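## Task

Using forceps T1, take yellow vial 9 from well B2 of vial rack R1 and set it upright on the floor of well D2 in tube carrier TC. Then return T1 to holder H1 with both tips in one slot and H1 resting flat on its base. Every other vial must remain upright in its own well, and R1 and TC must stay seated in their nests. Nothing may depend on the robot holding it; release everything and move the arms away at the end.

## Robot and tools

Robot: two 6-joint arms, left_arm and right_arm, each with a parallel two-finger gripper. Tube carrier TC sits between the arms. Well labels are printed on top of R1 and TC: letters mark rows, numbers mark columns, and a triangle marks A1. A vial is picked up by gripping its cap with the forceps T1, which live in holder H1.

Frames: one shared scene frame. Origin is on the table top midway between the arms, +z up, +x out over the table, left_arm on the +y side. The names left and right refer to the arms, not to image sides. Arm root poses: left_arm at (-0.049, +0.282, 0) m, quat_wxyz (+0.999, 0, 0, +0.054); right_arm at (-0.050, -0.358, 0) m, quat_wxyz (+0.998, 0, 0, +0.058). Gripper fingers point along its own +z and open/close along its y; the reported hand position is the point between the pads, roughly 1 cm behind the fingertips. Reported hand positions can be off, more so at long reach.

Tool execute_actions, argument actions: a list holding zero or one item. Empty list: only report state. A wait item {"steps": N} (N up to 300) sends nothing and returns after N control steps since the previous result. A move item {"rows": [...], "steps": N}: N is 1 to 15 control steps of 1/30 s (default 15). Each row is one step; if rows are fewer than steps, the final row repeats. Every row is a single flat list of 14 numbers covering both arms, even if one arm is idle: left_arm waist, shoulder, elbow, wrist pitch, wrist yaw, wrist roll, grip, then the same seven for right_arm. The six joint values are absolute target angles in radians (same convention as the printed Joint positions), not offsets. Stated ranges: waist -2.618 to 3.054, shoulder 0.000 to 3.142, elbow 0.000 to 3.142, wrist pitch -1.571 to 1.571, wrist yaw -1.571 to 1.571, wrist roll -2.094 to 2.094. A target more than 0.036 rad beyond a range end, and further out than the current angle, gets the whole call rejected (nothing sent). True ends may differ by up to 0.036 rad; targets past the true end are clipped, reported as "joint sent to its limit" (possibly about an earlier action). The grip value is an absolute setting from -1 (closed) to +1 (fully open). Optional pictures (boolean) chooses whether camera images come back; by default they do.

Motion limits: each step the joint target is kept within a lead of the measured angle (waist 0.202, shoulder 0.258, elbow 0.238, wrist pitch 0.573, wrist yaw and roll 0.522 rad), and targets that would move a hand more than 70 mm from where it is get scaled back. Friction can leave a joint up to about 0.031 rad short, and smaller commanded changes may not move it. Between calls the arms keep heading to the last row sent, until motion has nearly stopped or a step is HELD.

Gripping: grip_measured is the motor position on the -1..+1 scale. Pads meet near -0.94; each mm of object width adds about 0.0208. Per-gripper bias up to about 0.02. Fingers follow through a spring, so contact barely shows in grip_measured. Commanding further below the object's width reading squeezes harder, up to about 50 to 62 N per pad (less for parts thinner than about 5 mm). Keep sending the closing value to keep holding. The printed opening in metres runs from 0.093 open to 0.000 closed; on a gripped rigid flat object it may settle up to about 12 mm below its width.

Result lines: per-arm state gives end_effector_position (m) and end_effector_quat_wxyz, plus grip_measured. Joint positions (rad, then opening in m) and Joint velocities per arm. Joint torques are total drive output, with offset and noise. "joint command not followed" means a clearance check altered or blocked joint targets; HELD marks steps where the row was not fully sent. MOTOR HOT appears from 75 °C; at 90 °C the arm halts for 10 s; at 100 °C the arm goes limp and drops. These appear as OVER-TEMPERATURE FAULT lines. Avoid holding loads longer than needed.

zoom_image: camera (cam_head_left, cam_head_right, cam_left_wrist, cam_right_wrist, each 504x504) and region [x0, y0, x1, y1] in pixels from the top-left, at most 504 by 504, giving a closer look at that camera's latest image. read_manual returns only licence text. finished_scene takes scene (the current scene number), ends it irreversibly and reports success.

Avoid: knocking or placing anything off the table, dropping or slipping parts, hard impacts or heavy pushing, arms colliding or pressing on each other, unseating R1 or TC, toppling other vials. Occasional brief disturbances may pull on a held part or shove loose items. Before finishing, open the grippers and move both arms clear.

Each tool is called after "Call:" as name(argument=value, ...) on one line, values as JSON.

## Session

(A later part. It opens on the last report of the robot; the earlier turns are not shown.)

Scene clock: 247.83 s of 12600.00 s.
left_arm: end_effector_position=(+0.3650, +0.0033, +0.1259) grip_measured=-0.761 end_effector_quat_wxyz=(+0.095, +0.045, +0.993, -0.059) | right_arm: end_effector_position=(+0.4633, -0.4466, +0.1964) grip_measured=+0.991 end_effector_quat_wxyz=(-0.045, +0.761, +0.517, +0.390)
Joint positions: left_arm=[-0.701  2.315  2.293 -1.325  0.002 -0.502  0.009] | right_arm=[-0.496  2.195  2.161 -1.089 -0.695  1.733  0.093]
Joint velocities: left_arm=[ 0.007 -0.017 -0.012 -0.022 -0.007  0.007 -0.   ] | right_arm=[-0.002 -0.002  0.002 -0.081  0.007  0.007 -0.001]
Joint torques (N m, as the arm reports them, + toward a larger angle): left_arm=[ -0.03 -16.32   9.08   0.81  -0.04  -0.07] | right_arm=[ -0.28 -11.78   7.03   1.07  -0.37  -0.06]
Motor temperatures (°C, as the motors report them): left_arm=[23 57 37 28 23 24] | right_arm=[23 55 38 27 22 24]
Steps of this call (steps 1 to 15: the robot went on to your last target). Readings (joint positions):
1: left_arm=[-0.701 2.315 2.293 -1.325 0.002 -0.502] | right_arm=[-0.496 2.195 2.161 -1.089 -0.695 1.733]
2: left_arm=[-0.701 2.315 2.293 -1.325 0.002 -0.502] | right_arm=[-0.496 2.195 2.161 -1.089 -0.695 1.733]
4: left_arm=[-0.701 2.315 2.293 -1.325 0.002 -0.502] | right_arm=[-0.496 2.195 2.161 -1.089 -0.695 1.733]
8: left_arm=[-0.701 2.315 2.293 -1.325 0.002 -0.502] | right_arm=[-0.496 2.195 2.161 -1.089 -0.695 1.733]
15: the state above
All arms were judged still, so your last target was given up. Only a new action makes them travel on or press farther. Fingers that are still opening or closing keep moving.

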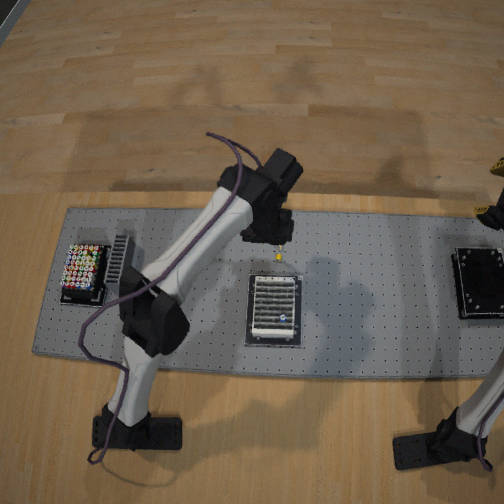

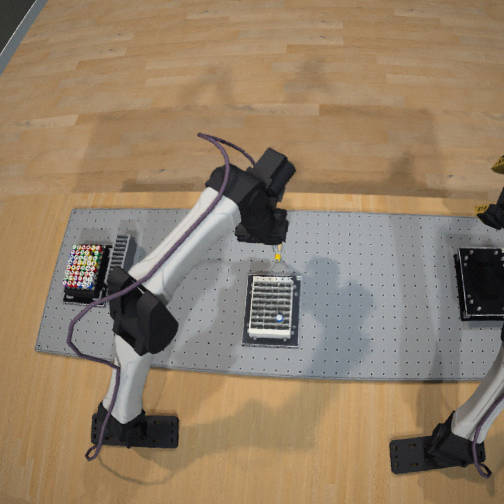

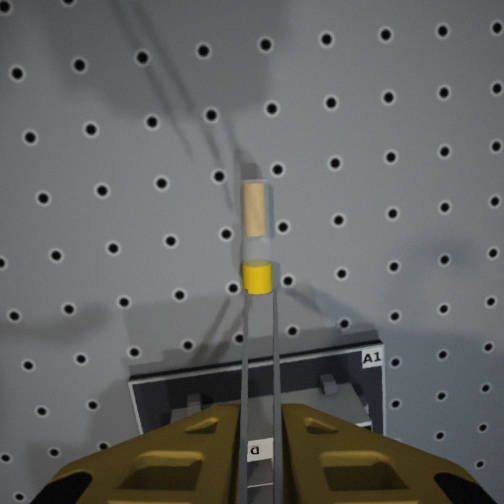

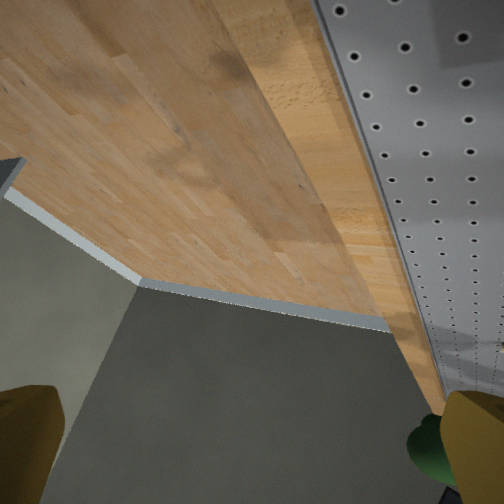

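Call:
execute_actions(actions=[{"rows":[[-0.701,2.305,2.275,-1.305,-0.002,-0.505,-0.76,-0.496,2.195,2.161,-1.089,-0.695,1.733,1],[-0.701,2.305,2.262,-1.293,-0.002,-0.505,-0.76,-0.496,2.195,2.161,-1.089,-0.695,1.733,1],[-0.701,2.305,2.25,-1.282,-0.002,-0.505,-0.76,-0.496,2.195,2.161,-1.089,-0.695,1.733,1],[-0.701,2.305,2.238,-1.271,-0.002,-0.505,-0.76,-0.496,2.195,2.161,-1.089,-0.695,1.733,1],[-0.701,2.305,2.226,-1.26,-0.002,-0.505,-0.76,-0.496,2.195,2.161,-1.089,-0.695,1.733,1],[-0.701,2.305,2.214,-1.25,-0.002,-0.505,-0.76,-0.496,2.195,2.161,-1.089,-0.695,1.733,1],[-0.701,2.305,2.204,-1.243,-0.002,-0.505,-0.76,-0.496,2.195,2.161,-1.089,-0.695,1.733,1],[-0.701,2.305,2.2,-1.241,-0.002,-0.505,-0.75,-0.496,2.195,2.161,-1.089,-0.695,1.733,1]]}])

Call:
zoom_image(camera="cam_left_wrist", region=[160, 150, 360, 350])

Scene clock: 255.50 s of 12600.00 s.
left_arm: end_effector_position=(+0.3638, +0.0041, +0.1043) grip_measured=-0.751 end_effector_quat_wxyz=(+0.086, +0.045, +0.994, -0.053) | right_arm: end_effector_position=(+0.4633, -0.4466, +0.1964) grip_measured=+0.991 end_effector_quat_wxyz=(-0.045, +0.761, +0.517, +0.390)
Joint positions: left_arm=[-0.701  2.315  2.211 -1.264  0.002 -0.502  0.009] | right_arm=[-0.496  2.195  2.161 -1.089 -0.695  1.733  0.093]
Joint velocities: left_arm=[ 0.002 -0.012 -0.017  0.007 -0.007 -0.007 -0.   ] | right_arm=[-0.012  0.007 -0.012 -0.022 -0.022  0.007  0.   ]
Joint torques (N m, as the arm reports them, + toward a larger angle): left_arm=[ -0.5  -15.97   7.     0.84  -0.03  -0.02] | right_arm=[  0.11 -11.91   6.95   1.05  -0.38  -0.03]
Motor temperatures (°C, as the motors report them): left_arm=[23 59 38 28 23 24] | right_arm=[23 55 38 27 22 24]
Steps of this call (steps 1 to 90: nothing new was sent; then 4.17 s passed at rest; steps 91 to 105: all 15 steps of this action). Readings (joint positions):
91: left_arm=[-0.701 2.315 2.293 -1.325 0.002 -0.502] | right_arm=[-0.496 2.195 2.161 -1.089 -0.695 1.733]
92: left_arm=[-0.701 2.315 2.290 -1.322 0.002 -0.502] | right_arm=[-0.496 2.195 2.161 -1.089 -0.695 1.733]
94: left_arm=[-0.701 2.315 2.275 -1.309 0.002 -0.502] | right_arm=[-0.496 2.195 2.161 -1.089 -0.695 1.733]
98: left_arm=[-0.701 2.315 2.226 -1.282 0.002 -0.502] | right_arm=[-0.496 2.195 2.161 -1.089 -0.695 1.733]
105: the state above

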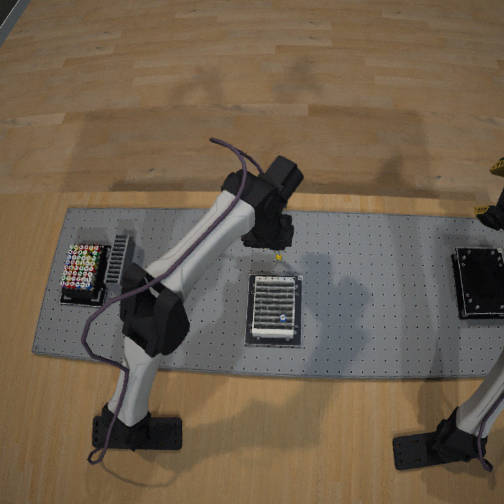

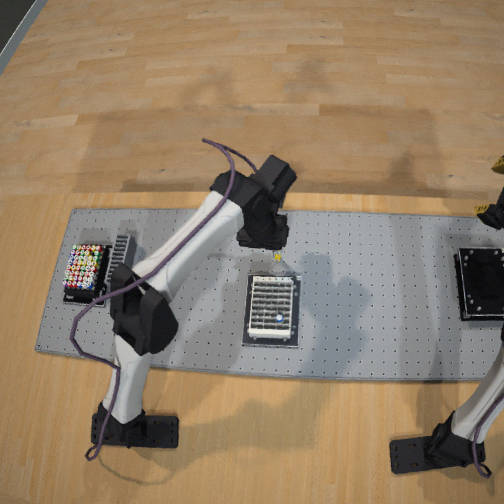

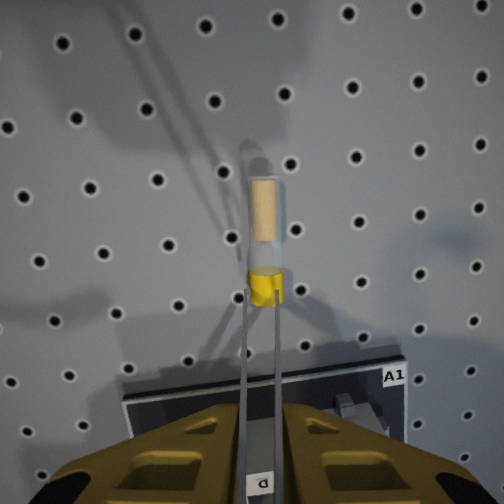

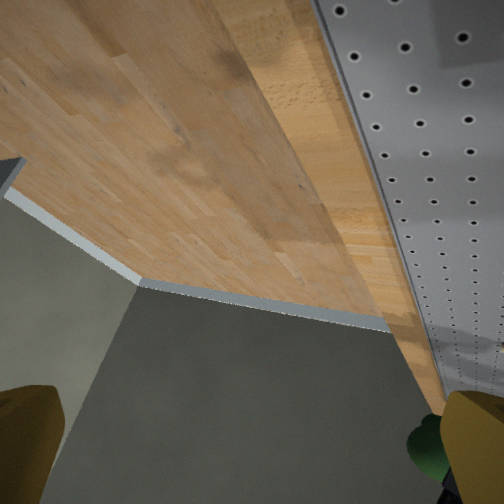

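Region (160, 150, 360, 350) of cam_left_wrist's 504x504 image, scaled by 2.520, with more detail than that image has.

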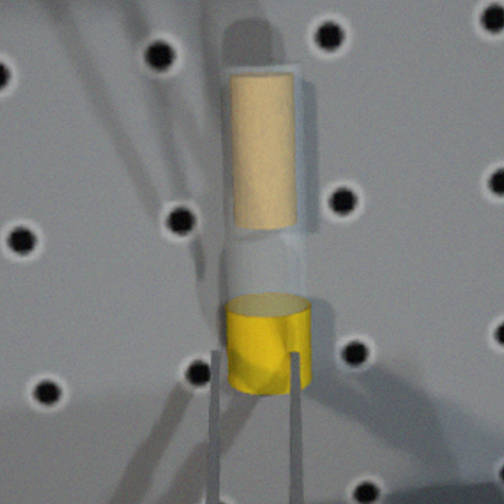

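Call:
execute_actions(actions=[{"rows":[[-0.701,2.305,2.2,-1.232,-0.002,-0.505,-0.74,-0.496,2.195,2.161,-1.089,-0.695,1.733,1],[-0.701,2.305,2.2,-1.23,-0.002,-0.505,-0.725,-0.496,2.195,2.161,-1.089,-0.695,1.733,1],[-0.701,2.305,2.2,-1.226,-0.002,-0.505,-0.725,-0.496,2.195,2.161,-1.089,-0.695,1.733,1],[-0.701,2.305,2.19,-1.218,-0.002,-0.505,-0.725,-0.496,2.195,2.161,-1.089,-0.695,1.733,1],[-0.701,2.305,2.18,-1.21,-0.002,-0.505,-0.725,-0.496,2.195,2.161,-1.089,-0.695,1.733,1],[-0.701,2.305,2.172,-1.202,-0.002,-0.505,-0.725,-0.496,2.195,2.161,-1.089,-0.695,1.733,1],[-0.701,2.305,2.164,-1.194,-0.002,-0.505,-0.725,-0.496,2.195,2.161,-1.089,-0.695,1.733,1],[-0.701,2.305,2.156,-1.187,-0.002,-0.505,-0.725,-0.496,2.195,2.161,-1.089,-0.695,1.733,1],[-0.701,2.305,2.15,-1.182,-0.002,-0.505,-0.725,-0.496,2.195,2.161,-1.089,-0.695,1.733,1],[-0.701,2.305,2.15,-1.182,-0.002,-0.505,-0.725,-0.496,2.195,2.161,-1.089,-0.695,1.733,1],[-0.701,2.305,2.15,-1.182,-0.002,-0.505,-0.725,-0.496,2.195,2.161,-1.089,-0.695,1.733,1],[-0.701,2.305,2.15,-1.182,-0.002,-0.505,-0.725,-0.496,2.195,2.161,-1.089,-0.695,1.733,1],[-0.701,2.305,2.15,-1.182,-0.002,-0.505,-0.725,-0.496,2.195,2.161,-1.089,-0.695,1.733,1],[-0.701,2.305,2.15,-1.182,-0.002,-0.505,-0.74,-0.496,2.195,2.161,-1.089,-0.695,1.733,1]]}])

Call:
zoom_image(camera="cam_left_wrist", region=[160, 170, 360, 370])

Scene clock: 265.23 s of 12600.00 s.
left_arm: end_effector_position=(+0.3672, +0.0018, +0.0930) grip_measured=-0.737 end_effector_quat_wxyz=(+0.091, +0.045, +0.993, -0.056) | right_arm: end_effector_position=(+0.4633, -0.4466, +0.1964) grip_measured=+0.991 end_effector_quat_wxyz=(-0.045, +0.761, +0.517, +0.390)
Joint positions: left_arm=[-0.701  2.315  2.163 -1.205  0.002 -0.502  0.01 ] | right_arm=[-0.496  2.195  2.161 -1.089 -0.695  1.733  0.093]
Joint velocities: left_arm=[ 0.002 -0.012  0.012  0.066 -0.037  0.007 -0.004] | right_arm=[-0.007  0.012  0.007 -0.022  0.022  0.037  0.001]
Joint torques (N m, as the arm reports them, + toward a larger angle): left_arm=[ -0.48 -15.94   6.92   0.87  -0.08  -0.02] | right_arm=[ -0.24 -11.79   6.85   0.99  -0.33  -0.07]
Motor temperatures (°C, as the motors report them): left_arm=[23 61 37 29 23 24] | right_arm=[23 55 38 27 22 24]
Steps of this call (steps 1 to 15: the robot went on to your last target; steps 16 to 90: nothing new was sent; then 6.23 s passed at rest; steps 91 to 105: all 15 steps of this action). Readings (joint positions):
91: left_arm=[-0.701 2.315 2.211 -1.257 0.002 -0.502] | right_arm=[-0.496 2.195 2.161 -1.089 -0.695 1.733]
92: left_arm=[-0.701 2.315 2.211 -1.255 0.002 -0.502] | right_arm=[-0.496 2.195 2.161 -1.089 -0.695 1.733]
94: left_arm=[-0.701 2.315 2.211 -1.250 0.002 -0.502] | right_arm=[-0.496 2.195 2.161 -1.089 -0.695 1.733]
98: left_arm=[-0.701 2.315 2.187 -1.224 0.002 -0.502] | right_arm=[-0.496 2.195 2.161 -1.089 -0.695 1.733]
105: the state above

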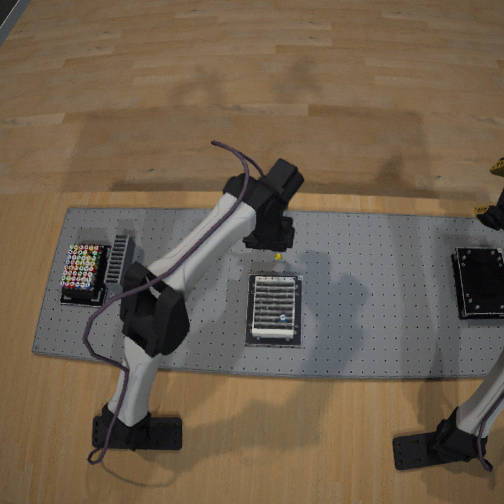

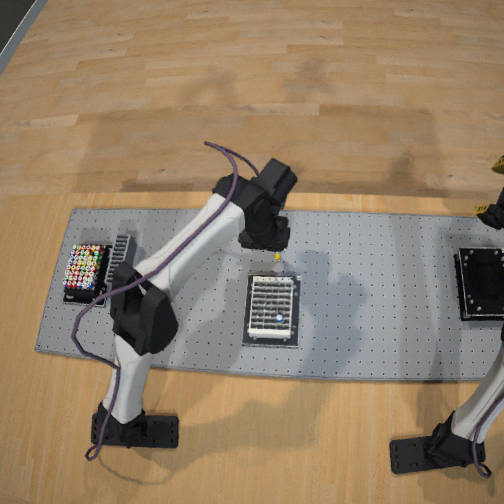

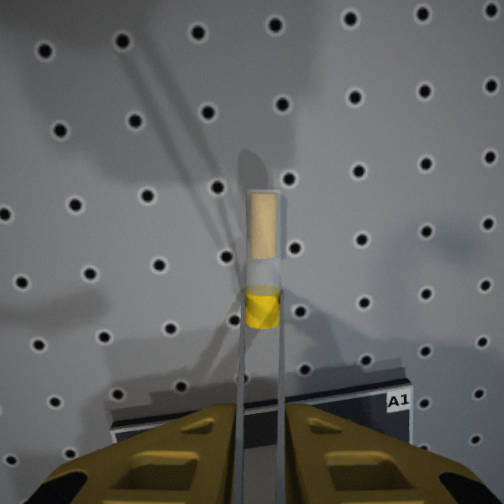

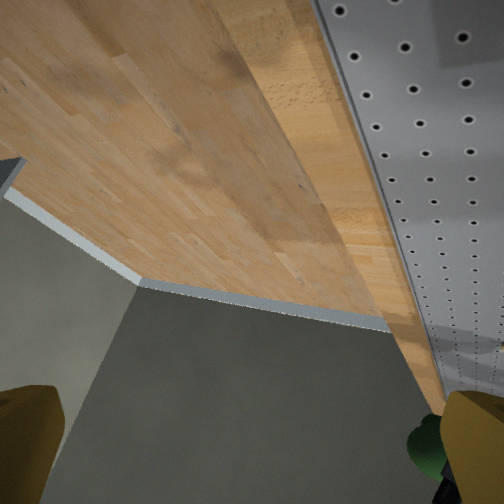

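Region (160, 170, 360, 370) of cam_left_wrist's 504x504 image, scaled by 2.520, with more detail than that image has.

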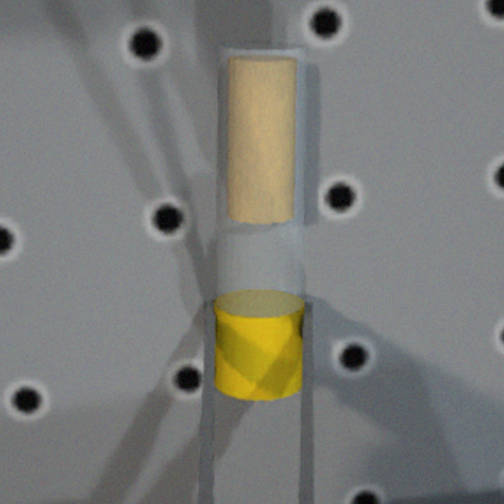

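Call:
execute_actions(actions=[{"rows":[[-0.701,2.305,2.163,-1.231,-0.002,-0.505,-0.735,-0.496,2.195,2.161,-1.089,-0.695,1.733,1],[-0.701,2.305,2.163,-1.231,-0.002,-0.505,-0.735,-0.496,2.195,2.161,-1.089,-0.695,1.733,1],[-0.701,2.305,2.163,-1.231,-0.002,-0.505,-0.735,-0.496,2.195,2.161,-1.089,-0.695,1.733,1],[-0.701,2.305,2.163,-1.231,-0.002,-0.505,-0.735,-0.496,2.195,2.161,-1.089,-0.695,1.733,1],[-0.701,2.305,2.163,-1.231,-0.002,-0.505,-0.735,-0.496,2.195,2.161,-1.089,-0.695,1.733,1],[-0.701,2.305,2.163,-1.231,-0.002,-0.505,-0.735,-0.496,2.195,2.161,-1.089,-0.695,1.733,1],[-0.701,2.305,2.163,-1.231,-0.002,-0.505,-0.735,-0.496,2.195,2.161,-1.089,-0.695,1.733,1],[-0.701,2.305,2.163,-1.231,-0.002,-0.505,-0.735,-0.496,2.195,2.161,-1.089,-0.695,1.733,1],[-0.701,2.305,2.163,-1.231,-0.002,-0.505,-0.735,-0.496,2.195,2.161,-1.089,-0.695,1.733,1],[-0.701,2.305,2.163,-1.231,-0.002,-0.505,-0.75,-0.496,2.195,2.161,-1.089,-0.695,1.733,1],[-0.701,2.305,2.163,-1.231,-0.002,-0.505,-0.765,-0.496,2.195,2.161,-1.089,-0.695,1.733,1],[-0.701,2.305,2.163,-1.231,-0.002,-0.505,-0.78,-0.496,2.195,2.161,-1.089,-0.695,1.733,1],[-0.701,2.305,2.163,-1.231,-0.002,-0.505,-0.79,-0.496,2.195,2.161,-1.089,-0.695,1.733,1]]}])

Call:
zoom_image(camera="cam_left_wrist", region=[160, 170, 360, 370])

Scene clock: 273.20 s of 12600.00 s.
left_arm: end_effector_position=(+0.3654, +0.0030, +0.0925) grip_measured=-0.784 end_effector_quat_wxyz=(+0.087, +0.045, +0.994, -0.054) | right_arm: end_effector_position=(+0.4633, -0.4466, +0.1964) grip_measured=+0.991 end_effector_quat_wxyz=(-0.045, +0.761, +0.517, +0.390)
Joint positions: left_arm=[-0.701  2.315  2.163 -1.214  0.002 -0.502  0.008] | right_arm=[-0.496  2.195  2.161 -1.089 -0.695  1.733  0.093]
Joint velocities: left_arm=[-0.012  0.012  0.002  0.066 -0.007  0.007 -0.001] | right_arm=[-0.002  0.002 -0.017 -0.051 -0.022 -0.022 -0.001]
Joint torques (N m, as the arm reports them, + toward a larger angle): left_arm=[ -0.56 -16.19   7.91   0.55  -0.06   0.01] | right_arm=[ -0.24 -11.98   6.96   1.01  -0.38  -0.06]
Motor temperatures (°C, as the motors report them): left_arm=[23 62 37 29 23 24] | right_arm=[23 55 38 27 22 24]
Steps of this call (steps 1 to 15: the robot went on to your last target; steps 16 to 90: nothing new was sent; then 4.47 s passed at rest; steps 91 to 105: all 15 steps of this action). Readings (joint positions):
91: left_arm=[-0.701 2.315 2.163 -1.200 0.002 -0.502] | right_arm=[-0.496 2.195 2.161 -1.089 -0.695 1.733]
92: left_arm=[-0.701 2.315 2.163 -1.204 0.002 -0.502] | right_arm=[-0.496 2.195 2.161 -1.089 -0.695 1.733]
94: left_arm=[-0.701 2.315 2.163 -1.210 0.002 -0.502] | right_arm=[-0.496 2.195 2.161 -1.089 -0.695 1.733]
98: left_arm=[-0.701 2.315 2.163 -1.214 0.002 -0.502] | right_arm=[-0.496 2.195 2.161 -1.089 -0.695 1.733]
105: the state above

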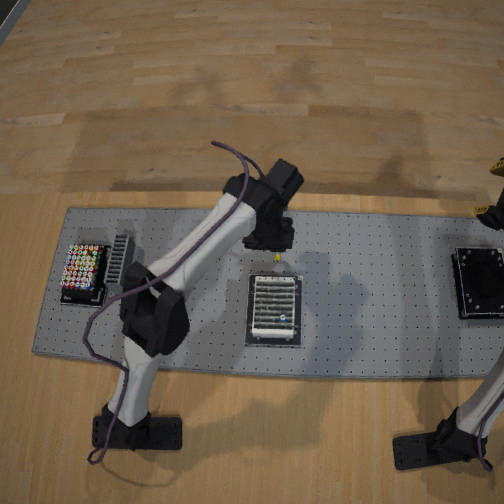

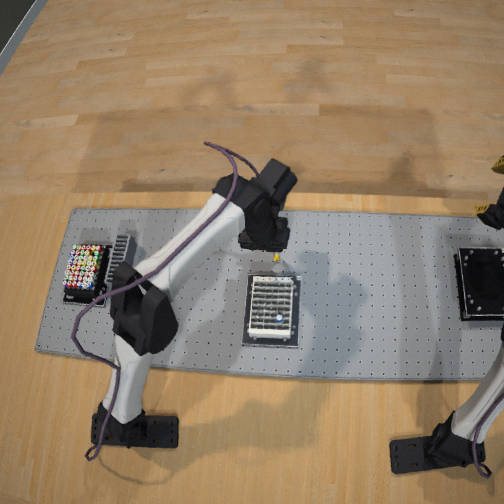

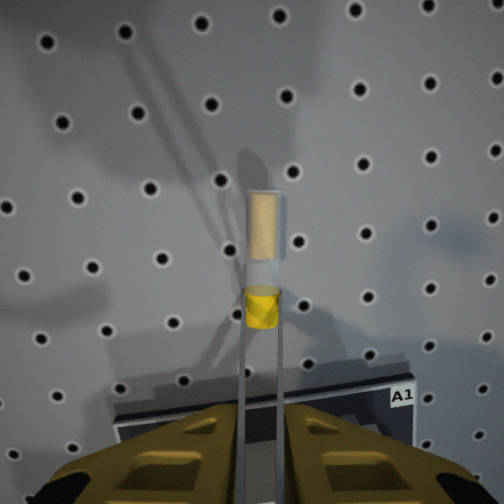

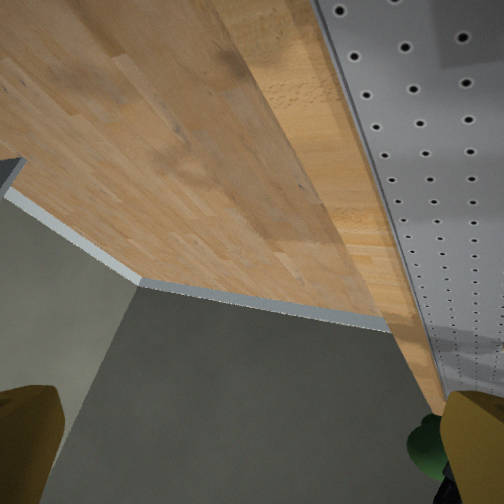

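Region (160, 170, 360, 370) of cam_left_wrist's 504x504 image, scaled by 2.520, with more detail than that image has.

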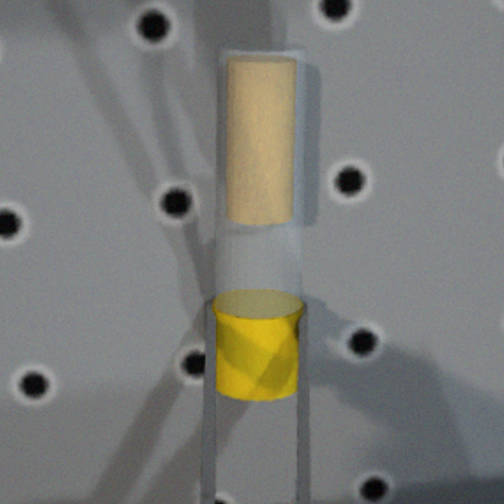

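Call:
execute_actions(actions=[{"rows":[[-0.701,2.285,2.17,-1.24,-0.002,-0.505,-0.79,-0.496,2.195,2.161,-1.089,-0.695,1.733,1],[-0.701,2.275,2.17,-1.252,-0.002,-0.505,-0.79,-0.496,2.195,2.161,-1.089,-0.695,1.733,1],[-0.701,2.265,2.17,-1.264,-0.002,-0.505,-0.79,-0.496,2.195,2.161,-1.089,-0.695,1.733,1],[-0.701,2.255,2.17,-1.275,-0.002,-0.505,-0.79,-0.496,2.195,2.161,-1.089,-0.695,1.733,1],[-0.701,2.245,2.17,-1.286,-0.002,-0.505,-0.79,-0.496,2.195,2.161,-1.089,-0.695,1.733,1],[-0.701,2.235,2.17,-1.296,-0.002,-0.505,-0.79,-0.496,2.195,2.161,-1.089,-0.695,1.733,1],[-0.701,2.225,2.17,-1.306,-0.002,-0.505,-0.79,-0.496,2.195,2.161,-1.089,-0.695,1.733,1],[-0.701,2.215,2.17,-1.316,-0.002,-0.505,-0.79,-0.496,2.195,2.161,-1.089,-0.695,1.733,1],[-0.701,2.205,2.17,-1.326,-0.002,-0.505,-0.79,-0.496,2.195,2.161,-1.089,-0.695,1.733,1],[-0.701,2.195,2.17,-1.336,-0.002,-0.505,-0.79,-0.496,2.195,2.161,-1.089,-0.695,1.733,1],[-0.701,2.185,2.17,-1.346,-0.002,-0.505,-0.79,-0.496,2.195,2.161,-1.089,-0.695,1.733,1],[-0.701,2.175,2.17,-1.356,-0.002,-0.505,-0.79,-0.496,2.195,2.161,-1.089,-0.695,1.733,1],[-0.701,2.165,2.17,-1.366,-0.002,-0.505,-0.79,-0.496,2.195,2.161,-1.089,-0.695,1.733,1],[-0.701,2.155,2.17,-1.374,-0.002,-0.505,-0.79,-0.496,2.195,2.161,-1.089,-0.695,1.733,1],[-0.701,2.148,2.17,-1.378,-0.002,-0.505,-0.79,-0.496,2.195,2.161,-1.089,-0.695,1.733,1]]}], pictures=false)

Call:
execute_actions(actions=[{"steps":25}])

Scene clock: 281.93 s of 12600.00 s.
left_arm: end_effector_position=(+0.3415, +0.0191, +0.1499) grip_measured=-0.785 end_effector_quat_wxyz=(+0.095, +0.045, +0.993, -0.059) | right_arm: end_effector_position=(+0.4633, -0.4466, +0.1964) grip_measured=+0.991 end_effector_quat_wxyz=(-0.045, +0.761, +0.517, +0.390)
Joint positions: left_arm=[-0.701  2.179  2.163 -1.331  0.002 -0.502  0.008] | right_arm=[-0.496  2.195  2.161 -1.089 -0.695  1.733  0.093]
Joint velocities: left_arm=[ 0.007 -0.271  0.012 -0.315  0.007 -0.037  0.001] | right_arm=[ 0.002 -0.012 -0.012  0.022 -0.022  0.051 -0.001]
Joint torques (N m, as the arm reports them, + toward a larger angle): left_arm=[ -0.61 -15.08   8.3    0.72  -0.04  -0.01] | right_arm=[ -0.3  -11.86   7.12   1.01  -0.36  -0.08]
Motor temperatures (°C, as the motors report them): left_arm=[23 63 37 28 23 24] | right_arm=[23 56 38 27 22 24]
Steps of this call (steps 1 to 15: the robot went on to your last target; steps 16 to 90: nothing new was sent; then 5.23 s passed at rest; steps 91 to 105: all 15 steps of this action). Readings (joint positions):
91: left_arm=[-0.701 2.314 2.163 -1.215 0.002 -0.502] | right_arm=[-0.496 2.195 2.161 -1.089 -0.695 1.733]
92: left_arm=[-0.701 2.312 2.163 -1.218 0.002 -0.502] | right_arm=[-0.496 2.195 2.161 -1.089 -0.695 1.733]
94: left_arm=[-0.701 2.304 2.163 -1.232 0.002 -0.502] | right_arm=[-0.496 2.195 2.161 -1.089 -0.695 1.733]
98: left_arm=[-0.701 2.264 2.163 -1.267 0.002 -0.502] | right_arm=[-0.496 2.195 2.161 -1.089 -0.695 1.733]
105: the state above

Scene clock: 282.77 s of 12600.00 s.
left_arm: end_effector_position=(+0.3339, +0.0243, +0.1581) grip_measured=-0.785 end_effector_quat_wxyz=(+0.089, +0.045, +0.993, -0.056) | right_arm: end_effector_position=(+0.4633, -0.4466, +0.1964) grip_measured=+0.991 end_effector_quat_wxyz=(-0.045, +0.761, +0.517, +0.390)
Joint positions: left_arm=[-0.701  2.156  2.163 -1.366  0.002 -0.502  0.008] | right_arm=[-0.496  2.195  2.161 -1.089 -0.695  1.733  0.093]
Joint velocities: left_arm=[-0.007  0.002  0.012 -0.051 -0.051  0.007 -0.   ] | right_arm=[ 0.007  0.002  0.002 -0.037 -0.037  0.051  0.002]
Joint torques (N m, as the arm reports them, + toward a larger angle): left_arm=[ -0.59 -14.27   8.24   0.59  -0.02   0.01] | right_arm=[ -0.09 -11.69   6.62   1.02  -0.39   0.  ]
Motor temperatures (°C, as the motors report them): left_arm=[23 63 37 28 23 24] | right_arm=[23 56 38 27 22 24]
Steps of this call (steps 1 to 25: the robot went on to your last target). Readings (joint positions):
1: left_arm=[-0.701 2.170 2.163 -1.339 0.002 -0.502] | right_arm=[-0.496 2.195 2.161 -1.089 -0.695 1.733]
2: left_arm=[-0.701 2.164 2.163 -1.345 0.002 -0.502] | right_arm=[-0.496 2.195 2.161 -1.089 -0.695 1.733]
4: left_arm=[-0.701 2.157 2.163 -1.353 0.002 -0.502] | right_arm=[-0.496 2.195 2.161 -1.089 -0.695 1.733]
8: left_arm=[-0.701 2.156 2.163 -1.362 0.002 -0.502] | right_arm=[-0.496 2.195 2.161 -1.089 -0.695 1.733]
25: the state above

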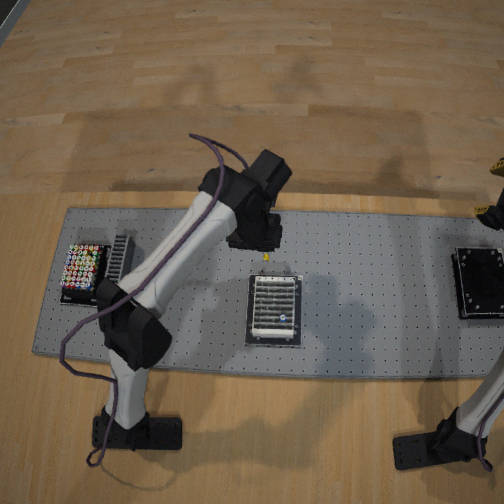

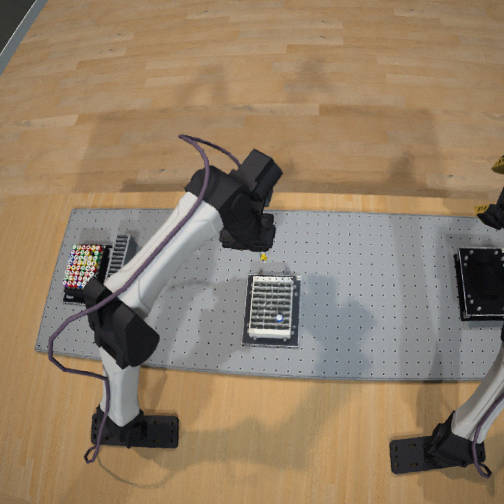

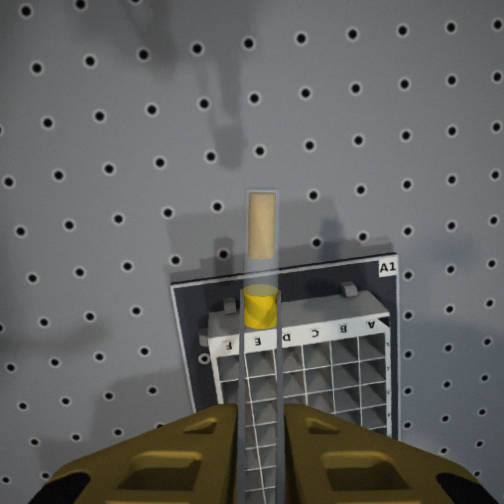

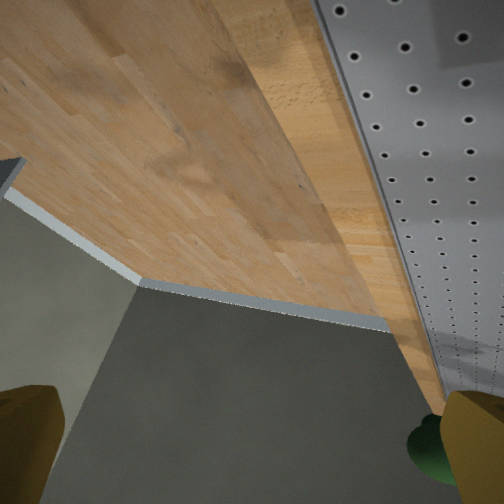

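Call:
execute_actions(actions=[{"rows":[[-0.701,2.148,2.17,-1.37,-0.002,-0.505,-0.775,-0.496,2.195,2.161,-1.089,-0.695,1.733,1],[-0.701,2.148,2.17,-1.37,-0.002,-0.505,-0.765,-0.496,2.195,2.161,-1.089,-0.695,1.733,1],[-0.701,2.148,2.17,-1.37,-0.002,-0.505,-0.755,-0.496,2.195,2.161,-1.089,-0.695,1.733,1],[-0.701,2.148,2.17,-1.37,-0.002,-0.505,-0.75,-0.496,2.195,2.161,-1.089,-0.695,1.733,1]]}])

Scene clock: 286.37 s of 12600.00 s.
left_arm: end_effector_position=(+0.3339, +0.0243, +0.1581) grip_measured=-0.750 end_effector_quat_wxyz=(+0.089, +0.045, +0.993, -0.056) | right_arm: end_effector_position=(+0.4633, -0.4466, +0.1964) grip_measured=+0.991 end_effector_quat_wxyz=(-0.045, +0.761, +0.517, +0.390)
Joint positions: left_arm=[-0.701  2.156  2.163 -1.366  0.002 -0.502  0.009] | right_arm=[-0.496  2.195  2.161 -1.089 -0.695  1.733  0.093]
Joint velocities: left_arm=[-0.012 -0.002 -0.022  0.022  0.007  0.051  0.001] | right_arm=[-0.007  0.007 -0.012  0.022  0.007 -0.037  0.001]
Joint torques (N m, as the arm reports them, + toward a larger angle): left_arm=[ -0.62 -14.36   8.22   0.69  -0.06  -0.02] | right_arm=[ -0.08 -11.66   6.88   1.04  -0.34  -0.02]
Motor temperatures (°C, as the motors report them): left_arm=[23 63 37 28 23 24] | right_arm=[23 56 38 27 22 24]
Steps of this call (steps 1 to 15: the robot went on to your last target; steps 16 to 90: nothing new was sent; then 0.10 s passed at rest; steps 91 to 105: all 15 steps of this action). Readings (joint positions):
91: left_arm=[-0.701 2.156 2.163 -1.366 0.002 -0.502] | right_arm=[-0.496 2.195 2.161 -1.089 -0.695 1.733]
92: left_arm=[-0.701 2.156 2.163 -1.366 0.002 -0.502] | right_arm=[-0.496 2.195 2.161 -1.089 -0.695 1.733]
94: left_arm=[-0.701 2.156 2.163 -1.366 0.002 -0.502] | right_arm=[-0.496 2.195 2.161 -1.089 -0.695 1.733]
98: left_arm=[-0.701 2.156 2.163 -1.366 0.002 -0.502] | right_arm=[-0.496 2.195 2.161 -1.089 -0.695 1.733]
105: the state above

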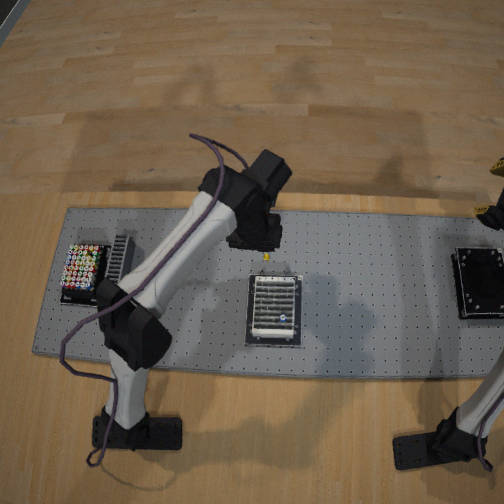

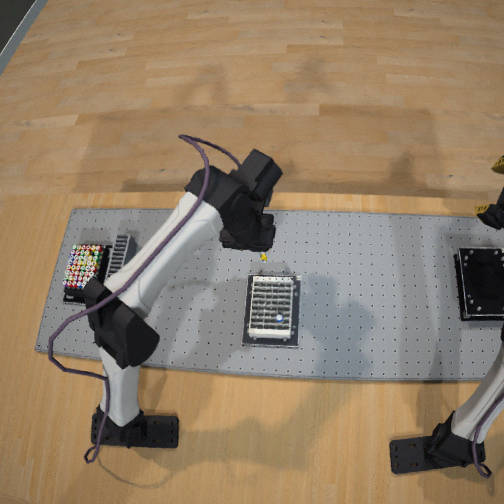

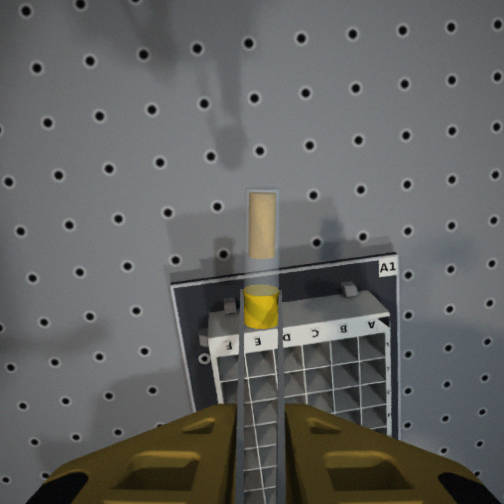

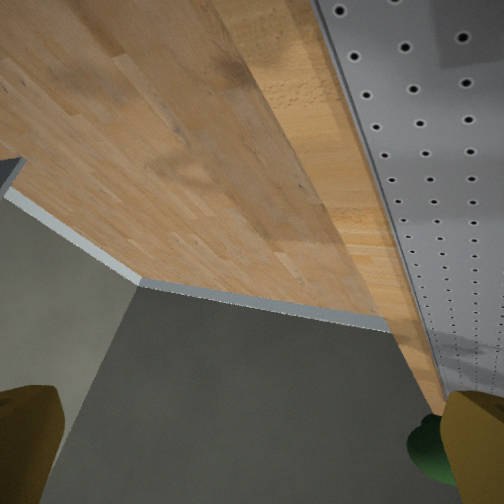

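Call:
execute_actions(actions=[{"rows":[[-0.701,2.148,2.17,-1.37,-0.002,-0.505,-0.78,-0.46,2.15,2.12,-1.0,-0.65,1.62,0.8],[-0.701,2.148,2.17,-1.37,-0.002,-0.505,-0.78,-0.42,2.08,2.05,-0.9,-0.6,1.5,0.6],[-0.701,2.148,2.17,-1.37,-0.002,-0.505,-0.78,-0.36,2.0,1.95,-0.8,-0.55,1.38,0.4],[-0.701,2.148,2.17,-1.37,-0.002,-0.505,-0.78,-0.3,1.92,1.85,-0.7,-0.5,1.26,0.2],[-0.701,2.148,2.17,-1.37,-0.002,-0.505,-0.78,-0.24,1.85,1.75,-0.6,-0.45,1.14,0],[-0.701,2.148,2.17,-1.37,-0.002,-0.505,-0.78,-0.18,1.78,1.65,-0.5,-0.4,1.02,-0.2],[-0.701,2.148,2.17,-1.37,-0.002,-0.505,-0.78,-0.12,1.72,1.55,-0.4,-0.35,0.9,-0.4],[-0.701,2.148,2.17,-1.37,-0.002,-0.505,-0.78,-0.06,1.67,1.45,-0.3,-0.3,0.78,-0.6],[-0.701,2.148,2.17,-1.37,-0.002,-0.505,-0.78,0,1.63,1.35,-0.2,-0.25,0.66,-0.8],[-0.701,2.148,2.17,-1.37,-0.002,-0.505,-0.78,0.06,1.6,1.25,-0.1,-0.2,0.54,-1],[-0.701,2.148,2.17,-1.37,-0.002,-0.505,-0.78,0.12,1.58,1.15,0,-0.15,0.42,-1],[-0.701,2.148,2.17,-1.37,-0.002,-0.505,-0.78,0.18,1.57,1.05,0.1,-0.1,0.3,-1],[-0.701,2.148,2.17,-1.37,-0.002,-0.505,-0.78,0.24,1.57,0.95,0.18,-0.05,0.18,-1],[-0.701,2.148,2.17,-1.37,-0.002,-0.505,-0.78,0.3,1.57,0.87,0.25,0,0.08,-1],[-0.701,2.148,2.17,-1.37,-0.002,-0.505,-0.78,0.36,1.57,0.8,0.3,0,0,-1]]}], pictures=false)

Call:
execute_actions(actions=[{"rows":[[-0.701,2.148,2.17,-1.37,-0.002,-0.505,-0.78,0.41,1.57,0.8,0.3,0,0,-1],[-0.701,2.148,2.17,-1.37,-0.002,-0.505,-0.78,0.46,1.57,0.8,0.3,0,0,-1],[-0.701,2.148,2.17,-1.37,-0.002,-0.505,-0.78,0.51,1.57,0.8,0.3,0,0,-1],[-0.701,2.148,2.17,-1.37,-0.002,-0.505,-0.78,0.55,1.57,0.8,0.3,0,0,-1],[-0.701,2.148,2.17,-1.37,-0.002,-0.505,-0.78,0.585,1.57,0.8,0.3,0,0,-1],[-0.701,2.148,2.17,-1.37,-0.002,-0.505,-0.78,0.61,1.57,0.8,0.3,0,0,-1],[-0.701,2.148,2.17,-1.37,-0.002,-0.505,-0.78,0.622,1.57,0.8,0.3,0,0,-1]]}], pictures=false)

Call:
execute_actions(actions=[{"steps":20}])

Scene clock: 310.93 s of 12600.00 s.
left_arm: end_effector_position=(+0.3339, +0.0243, +0.1581) grip_measured=-0.775 end_effector_quat_wxyz=(+0.089, +0.045, +0.993, -0.056) | right_arm: end_effector_position=(+0.4268, -0.2073, +0.2812) grip_measured=-1.000 end_effector_quat_wxyz=(+0.445, +0.164, +0.812, +0.339)
Joint positions: left_arm=[-0.701  2.156  2.163 -1.366  0.002 -0.502  0.008] | right_arm=[ 0.124  1.591  1.33  -0.131 -0.198  0.77   0.   ]
Joint velocities: left_arm=[-0.012 -0.012 -0.012  0.051 -0.037 -0.022  0.   ] | right_arm=[ 2.068 -0.842 -2.044  3.201  1.341 -2.835  0.   ]
Joint torques (N m, as the arm reports them, + toward a larger angle): left_arm=[ -0.56 -14.32   8.29   0.72  -0.01   0.  ] | right_arm=[ 0.43 -5.5   4.98  1.36 -0.15 -0.07]
Motor temperatures (°C, as the motors report them): left_arm=[23 63 37 28 23 24] | right_arm=[23 57 38 27 22 24]
Steps of this call (steps 1 to 15: the robot went on to your last target; steps 16 to 90: nothing new was sent; then 21.07 s passed at rest; steps 91 to 105: all 15 steps of this action). Readings (joint positions):
91: left_arm=[-0.701 2.156 2.163 -1.366 0.002 -0.502] | right_arm=[-0.494 2.192 2.156 -1.080 -0.689 1.716]
92: left_arm=[-0.701 2.156 2.163 -1.366 0.002 -0.502] | right_arm=[-0.488 2.177 2.128 -1.046 -0.672 1.679]
94: left_arm=[-0.701 2.156 2.163 -1.366 0.002 -0.502] | right_arm=[-0.447 2.102 2.004 -0.949 -0.615 1.569]
98: left_arm=[-0.701 2.156 2.163 -1.366 0.002 -0.502] | right_arm=[-0.280 1.914 1.767 -0.749 -0.507 1.323]
105: the state above

Scene clock: 311.43 s of 12600.00 s.
left_arm: end_effector_position=(+0.3339, +0.0243, +0.1581) grip_measured=-0.775 end_effector_quat_wxyz=(+0.089, +0.045, +0.993, -0.056) | right_arm: end_effector_position=(+0.2731, -0.0514, +0.1191) grip_measured=-1.000 end_effector_quat_wxyz=(+0.445, -0.305, +0.818, +0.201)
Joint positions: left_arm=[-0.701  2.156  2.163 -1.366  0.002 -0.502  0.008] | right_arm=[ 0.633  1.583  0.795  0.238 -0.028  0.05   0.   ]
Joint velocities: left_arm=[-0.012 -0.002 -0.002  0.037  0.037  0.022 -0.   ] | right_arm=[-0.022  0.007 -0.022  0.3    0.125 -0.286  0.   ]
Joint torques (N m, as the arm reports them, + toward a larger angle): left_arm=[ -0.57 -14.39   8.36   0.68  -0.05  -0.02] | right_arm=[-0.94 -7.75  7.72  2.08 -0.01 -0.08]
Motor temperatures (°C, as the motors report them): left_arm=[23 63 37 28 23 24] | right_arm=[23 57 38 28 22 24]
Steps of this call (steps 1 to 15: all 15 steps of this action). Readings (joint positions):
1: left_arm=[-0.701 2.156 2.163 -1.366 0.002 -0.502] | right_arm=[0.198 1.569 1.261 -0.031 -0.159 0.672]
2: left_arm=[-0.701 2.156 2.163 -1.366 0.002 -0.502] | right_arm=[0.268 1.560 1.201 0.039 -0.135 0.586]
4: left_arm=[-0.701 2.156 2.163 -1.366 0.002 -0.502] | right_arm=[0.394 1.560 1.092 0.117 -0.108 0.441]
8: left_arm=[-0.701 2.156 2.163 -1.366 0.002 -0.502] | right_arm=[0.591 1.562 0.867 0.197 -0.068 0.213]
15: the state above

Scene clock: 312.10 s of 12600.00 s.
left_arm: end_effector_position=(+0.3339, +0.0243, +0.1581) grip_measured=-0.775 end_effector_quat_wxyz=(+0.089, +0.045, +0.993, -0.056) | right_arm: end_effector_position=(+0.2788, -0.0508, +0.1268) grip_measured=-1.000 end_effector_quat_wxyz=(+0.467, -0.315, +0.804, +0.190)
Joint positions: left_arm=[-0.701  2.156  2.163 -1.366  0.002 -0.502  0.008] | right_arm=[ 0.632  1.583  0.795  0.275 -0.01   0.008  0.   ]
Joint velocities: left_arm=[-0.002 -0.017 -0.012 -0.007 -0.022 -0.022 -0.   ] | right_arm=[-0.002  0.002 -0.007  0.037  0.007  0.051  0.   ]
Joint torques (N m, as the arm reports them, + toward a larger angle): left_arm=[ -0.57 -14.47   8.31   0.7   -0.03   0.  ] | right_arm=[-0.94 -7.61  7.61  2.19  0.07 -0.09]
Motor temperatures (°C, as the motors report them): left_arm=[23 63 37 28 23 24] | right_arm=[23 56 38 28 22 24]
Steps of this call (steps 1 to 20: the robot went on to your last target). Readings (joint positions):
1: left_arm=[-0.701 2.156 2.163 -1.366 0.002 -0.502] | right_arm=[0.632 1.583 0.795 0.246 -0.024 0.041]
2: left_arm=[-0.701 2.156 2.163 -1.366 0.002 -0.502] | right_arm=[0.632 1.583 0.795 0.252 -0.020 0.034]
4: left_arm=[-0.701 2.156 2.163 -1.366 0.002 -0.502] | right_arm=[0.632 1.583 0.795 0.262 -0.016 0.025]
8: left_arm=[-0.701 2.156 2.163 -1.366 0.002 -0.502] | right_arm=[0.632 1.583 0.795 0.270 -0.012 0.015]
20: the state above

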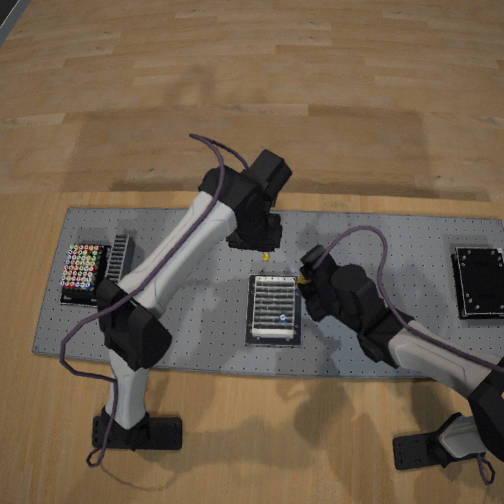

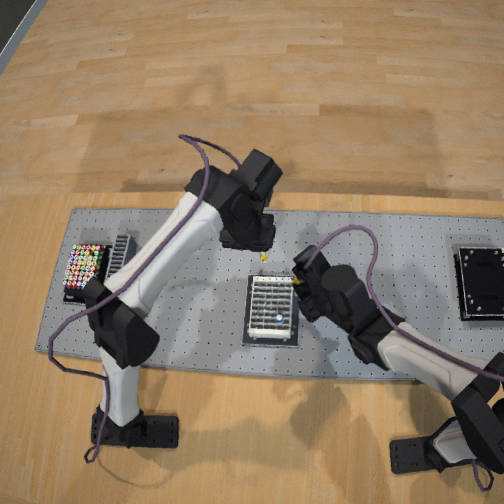

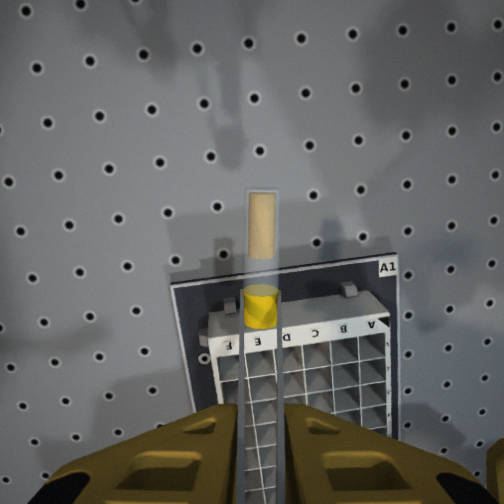

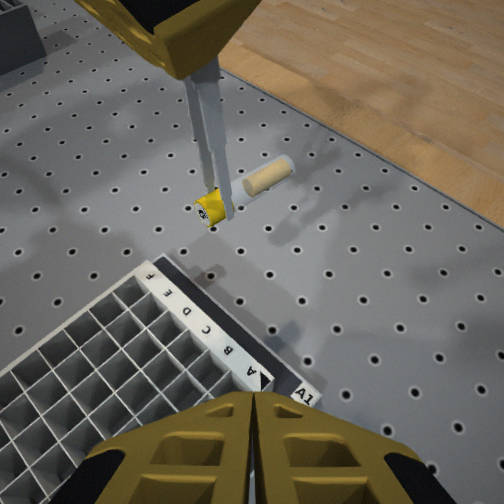

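Call:
execute_actions(actions=[{"rows":[[-0.701,2.135,2.17,-1.385,-0.002,-0.505,-0.78,0.64,1.6,0.79,0.4,0,-0.15,-0.9],[-0.701,2.125,2.17,-1.395,-0.002,-0.505,-0.78,0.65,1.62,0.78,0.52,0,-0.3,-0.8],[-0.701,2.115,2.17,-1.405,-0.002,-0.505,-0.78,0.66,1.65,0.77,0.64,0,-0.45,-0.7],[-0.701,2.105,2.17,-1.415,-0.002,-0.505,-0.78,0.67,1.68,0.76,0.76,0,-0.6,-0.6],[-0.701,2.095,2.17,-1.425,-0.002,-0.505,-0.78,0.68,1.72,0.75,0.88,0,-0.75,-0.5],[-0.701,2.085,2.17,-1.435,-0.002,-0.505,-0.78,0.685,1.76,0.74,1.0,0,-0.9,-0.45],[-0.701,2.078,2.17,-1.445,-0.002,-0.505,-0.78,0.685,1.8,0.72,1.1,0,-1.05,-0.45],[-0.701,2.075,2.17,-1.45,-0.002,-0.505,-0.78,0.685,1.84,0.7,1.2,0,-1.2,-0.45],[-0.701,2.075,2.17,-1.45,-0.002,-0.505,-0.78,0.685,1.88,0.68,1.28,0,-1.35,-0.45],[-0.701,2.075,2.17,-1.45,-0.002,-0.505,-0.78,0.685,1.92,0.66,1.35,0,-1.47,-0.45],[-0.701,2.075,2.17,-1.45,-0.002,-0.505,-0.78,0.685,1.96,0.65,1.41,0,-1.55,-0.45],[-0.701,2.075,2.17,-1.45,-0.002,-0.505,-0.78,0.685,2.0,0.64,1.45,0,-1.58,-0.45],[-0.701,2.075,2.17,-1.45,-0.002,-0.505,-0.78,0.685,2.03,0.635,1.47,0,-1.58,-0.45],[-0.701,2.075,2.17,-1.45,-0.002,-0.505,-0.78,0.685,2.05,0.635,1.47,0,-1.58,-0.45],[-0.701,2.075,2.17,-1.45,-0.002,-0.505,-0.78,0.685,2.065,0.635,1.47,0,-1.58,-0.45]]}], pictures=false)

Call:
execute_actions(actions=[{"steps":30}])

Scene clock: 332.50 s of 12600.00 s.
left_arm: end_effector_position=(+0.3171, +0.0355, +0.1866) grip_measured=-0.775 end_effector_quat_wxyz=(+0.093, +0.045, +0.993, -0.057) | right_arm: end_effector_position=(+0.2891, -0.0111, +0.0980) grip_measured=-0.453 end_effector_quat_wxyz=(+0.653, -0.639, +0.374, -0.161)
Joint positions: left_arm=[-0.701  2.082  2.163 -1.433  0.002 -0.502  0.008] | right_arm=[ 0.679  2.031  0.655  1.28  -0.005 -1.284  0.023]
Joint velocities: left_arm=[ 0.002  0.022 -0.017 -0.022 -0.022  0.022  0.001] | right_arm=[-0.007  0.857 -0.193  0.857  0.022 -1.985 -0.001]
Joint torques (N m, as the arm reports them, + toward a larger angle): left_arm=[ -0.47 -13.33   8.16   0.67  -0.06  -0.01] | right_arm=[ 0.4  -9.75  4.14  2.66 -0.03  0.1 ]
Motor temperatures (°C, as the motors report them): left_arm=[23 63 37 28 23 24] | right_arm=[23 52 39 32 22 24]
Steps of this call (steps 1 to 15: the robot went on to your last target; steps 16 to 90: nothing new was sent; then 16.90 s passed at rest; steps 91 to 105: all 15 steps of this action). Readings (joint positions):
91: left_arm=[-0.701 2.156 2.163 -1.367 0.002 -0.502] | right_arm=[0.632 1.584 0.795 0.286 -0.009 -0.017]
92: left_arm=[-0.701 2.156 2.163 -1.369 0.002 -0.502] | right_arm=[0.632 1.590 0.795 0.317 -0.008 -0.066]
94: left_arm=[-0.701 2.151 2.163 -1.378 0.002 -0.502] | right_arm=[0.639 1.619 0.792 0.442 -0.005 -0.222]
98: left_arm=[-0.701 2.116 2.163 -1.407 0.002 -0.502] | right_arm=[0.672 1.747 0.762 0.812 -0.005 -0.619]
105: the state above

Scene clock: 333.50 s of 12600.00 s.
left_arm: end_effector_position=(+0.3160, +0.0363, +0.1863) grip_measured=-0.775 end_effector_quat_wxyz=(+0.090, +0.045, +0.993, -0.056) | right_arm: end_effector_position=(+0.2879, -0.0097, +0.1225) grip_measured=-0.453 end_effector_quat_wxyz=(+0.667, -0.645, +0.258, -0.270)
Joint positions: left_arm=[-0.701  2.082  2.163 -1.439  0.002 -0.502  0.008] | right_arm=[ 0.682  2.061  0.65   1.445 -0.008 -1.575  0.023]
Joint velocities: left_arm=[-0.002  0.007  0.002 -0.022  0.022 -0.095  0.   ] | right_arm=[ 0.002 -0.007 -0.022 -0.007 -0.037 -0.066 -0.   ]
Joint torques (N m, as the arm reports them, + toward a larger angle): left_arm=[ -0.43 -13.33   8.15   0.61  -0.03   0.  ] | right_arm=[ 0.15 -8.16  3.34  2.26  0.    0.03]
Motor temperatures (°C, as the motors report them): left_arm=[23 63 37 28 23 24] | right_arm=[23 52 39 32 22 24]
Steps of this call (steps 1 to 30: the robot went on to your last target). Readings (joint positions):
1: left_arm=[-0.701 2.082 2.163 -1.435 0.002 -0.502] | right_arm=[0.680 2.053 0.650 1.321 -0.008 -1.344]
2: left_arm=[-0.701 2.082 2.163 -1.436 0.002 -0.502] | right_arm=[0.682 2.059 0.650 1.344 -0.008 -1.390]
4: left_arm=[-0.701 2.082 2.163 -1.437 0.002 -0.502] | right_arm=[0.682 2.061 0.650 1.377 -0.008 -1.457]
8: left_arm=[-0.701 2.082 2.163 -1.438 0.002 -0.502] | right_arm=[0.682 2.061 0.650 1.421 -0.008 -1.527]
30: the state above
All arms were judged still, so your last target was given up. Only a new action makes them travel on or press farther. Fingers that are still opening or closing keep moving.

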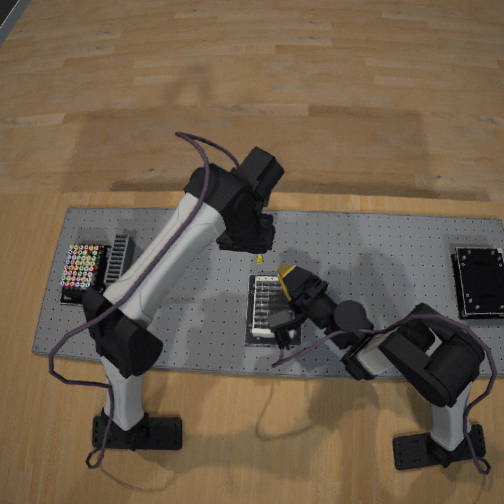

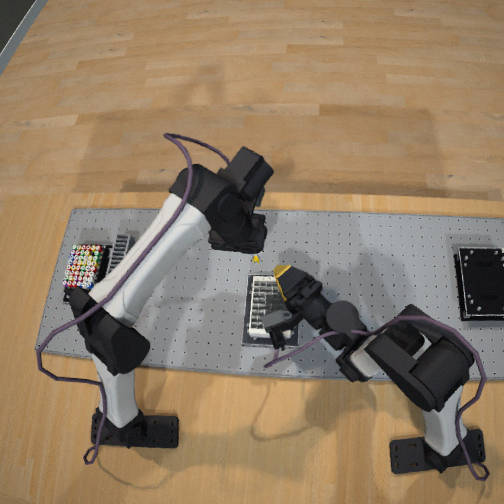

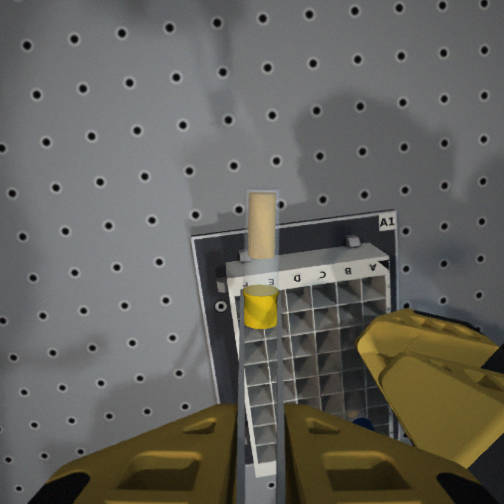

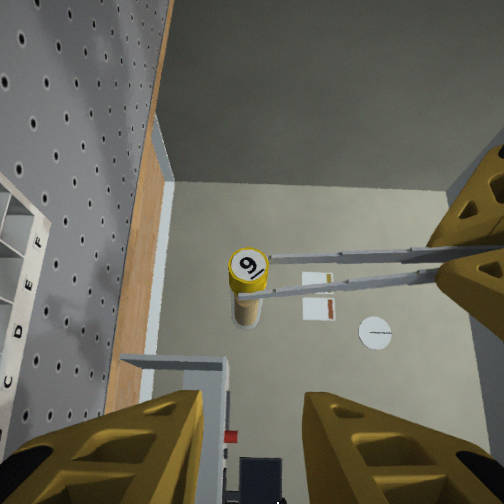

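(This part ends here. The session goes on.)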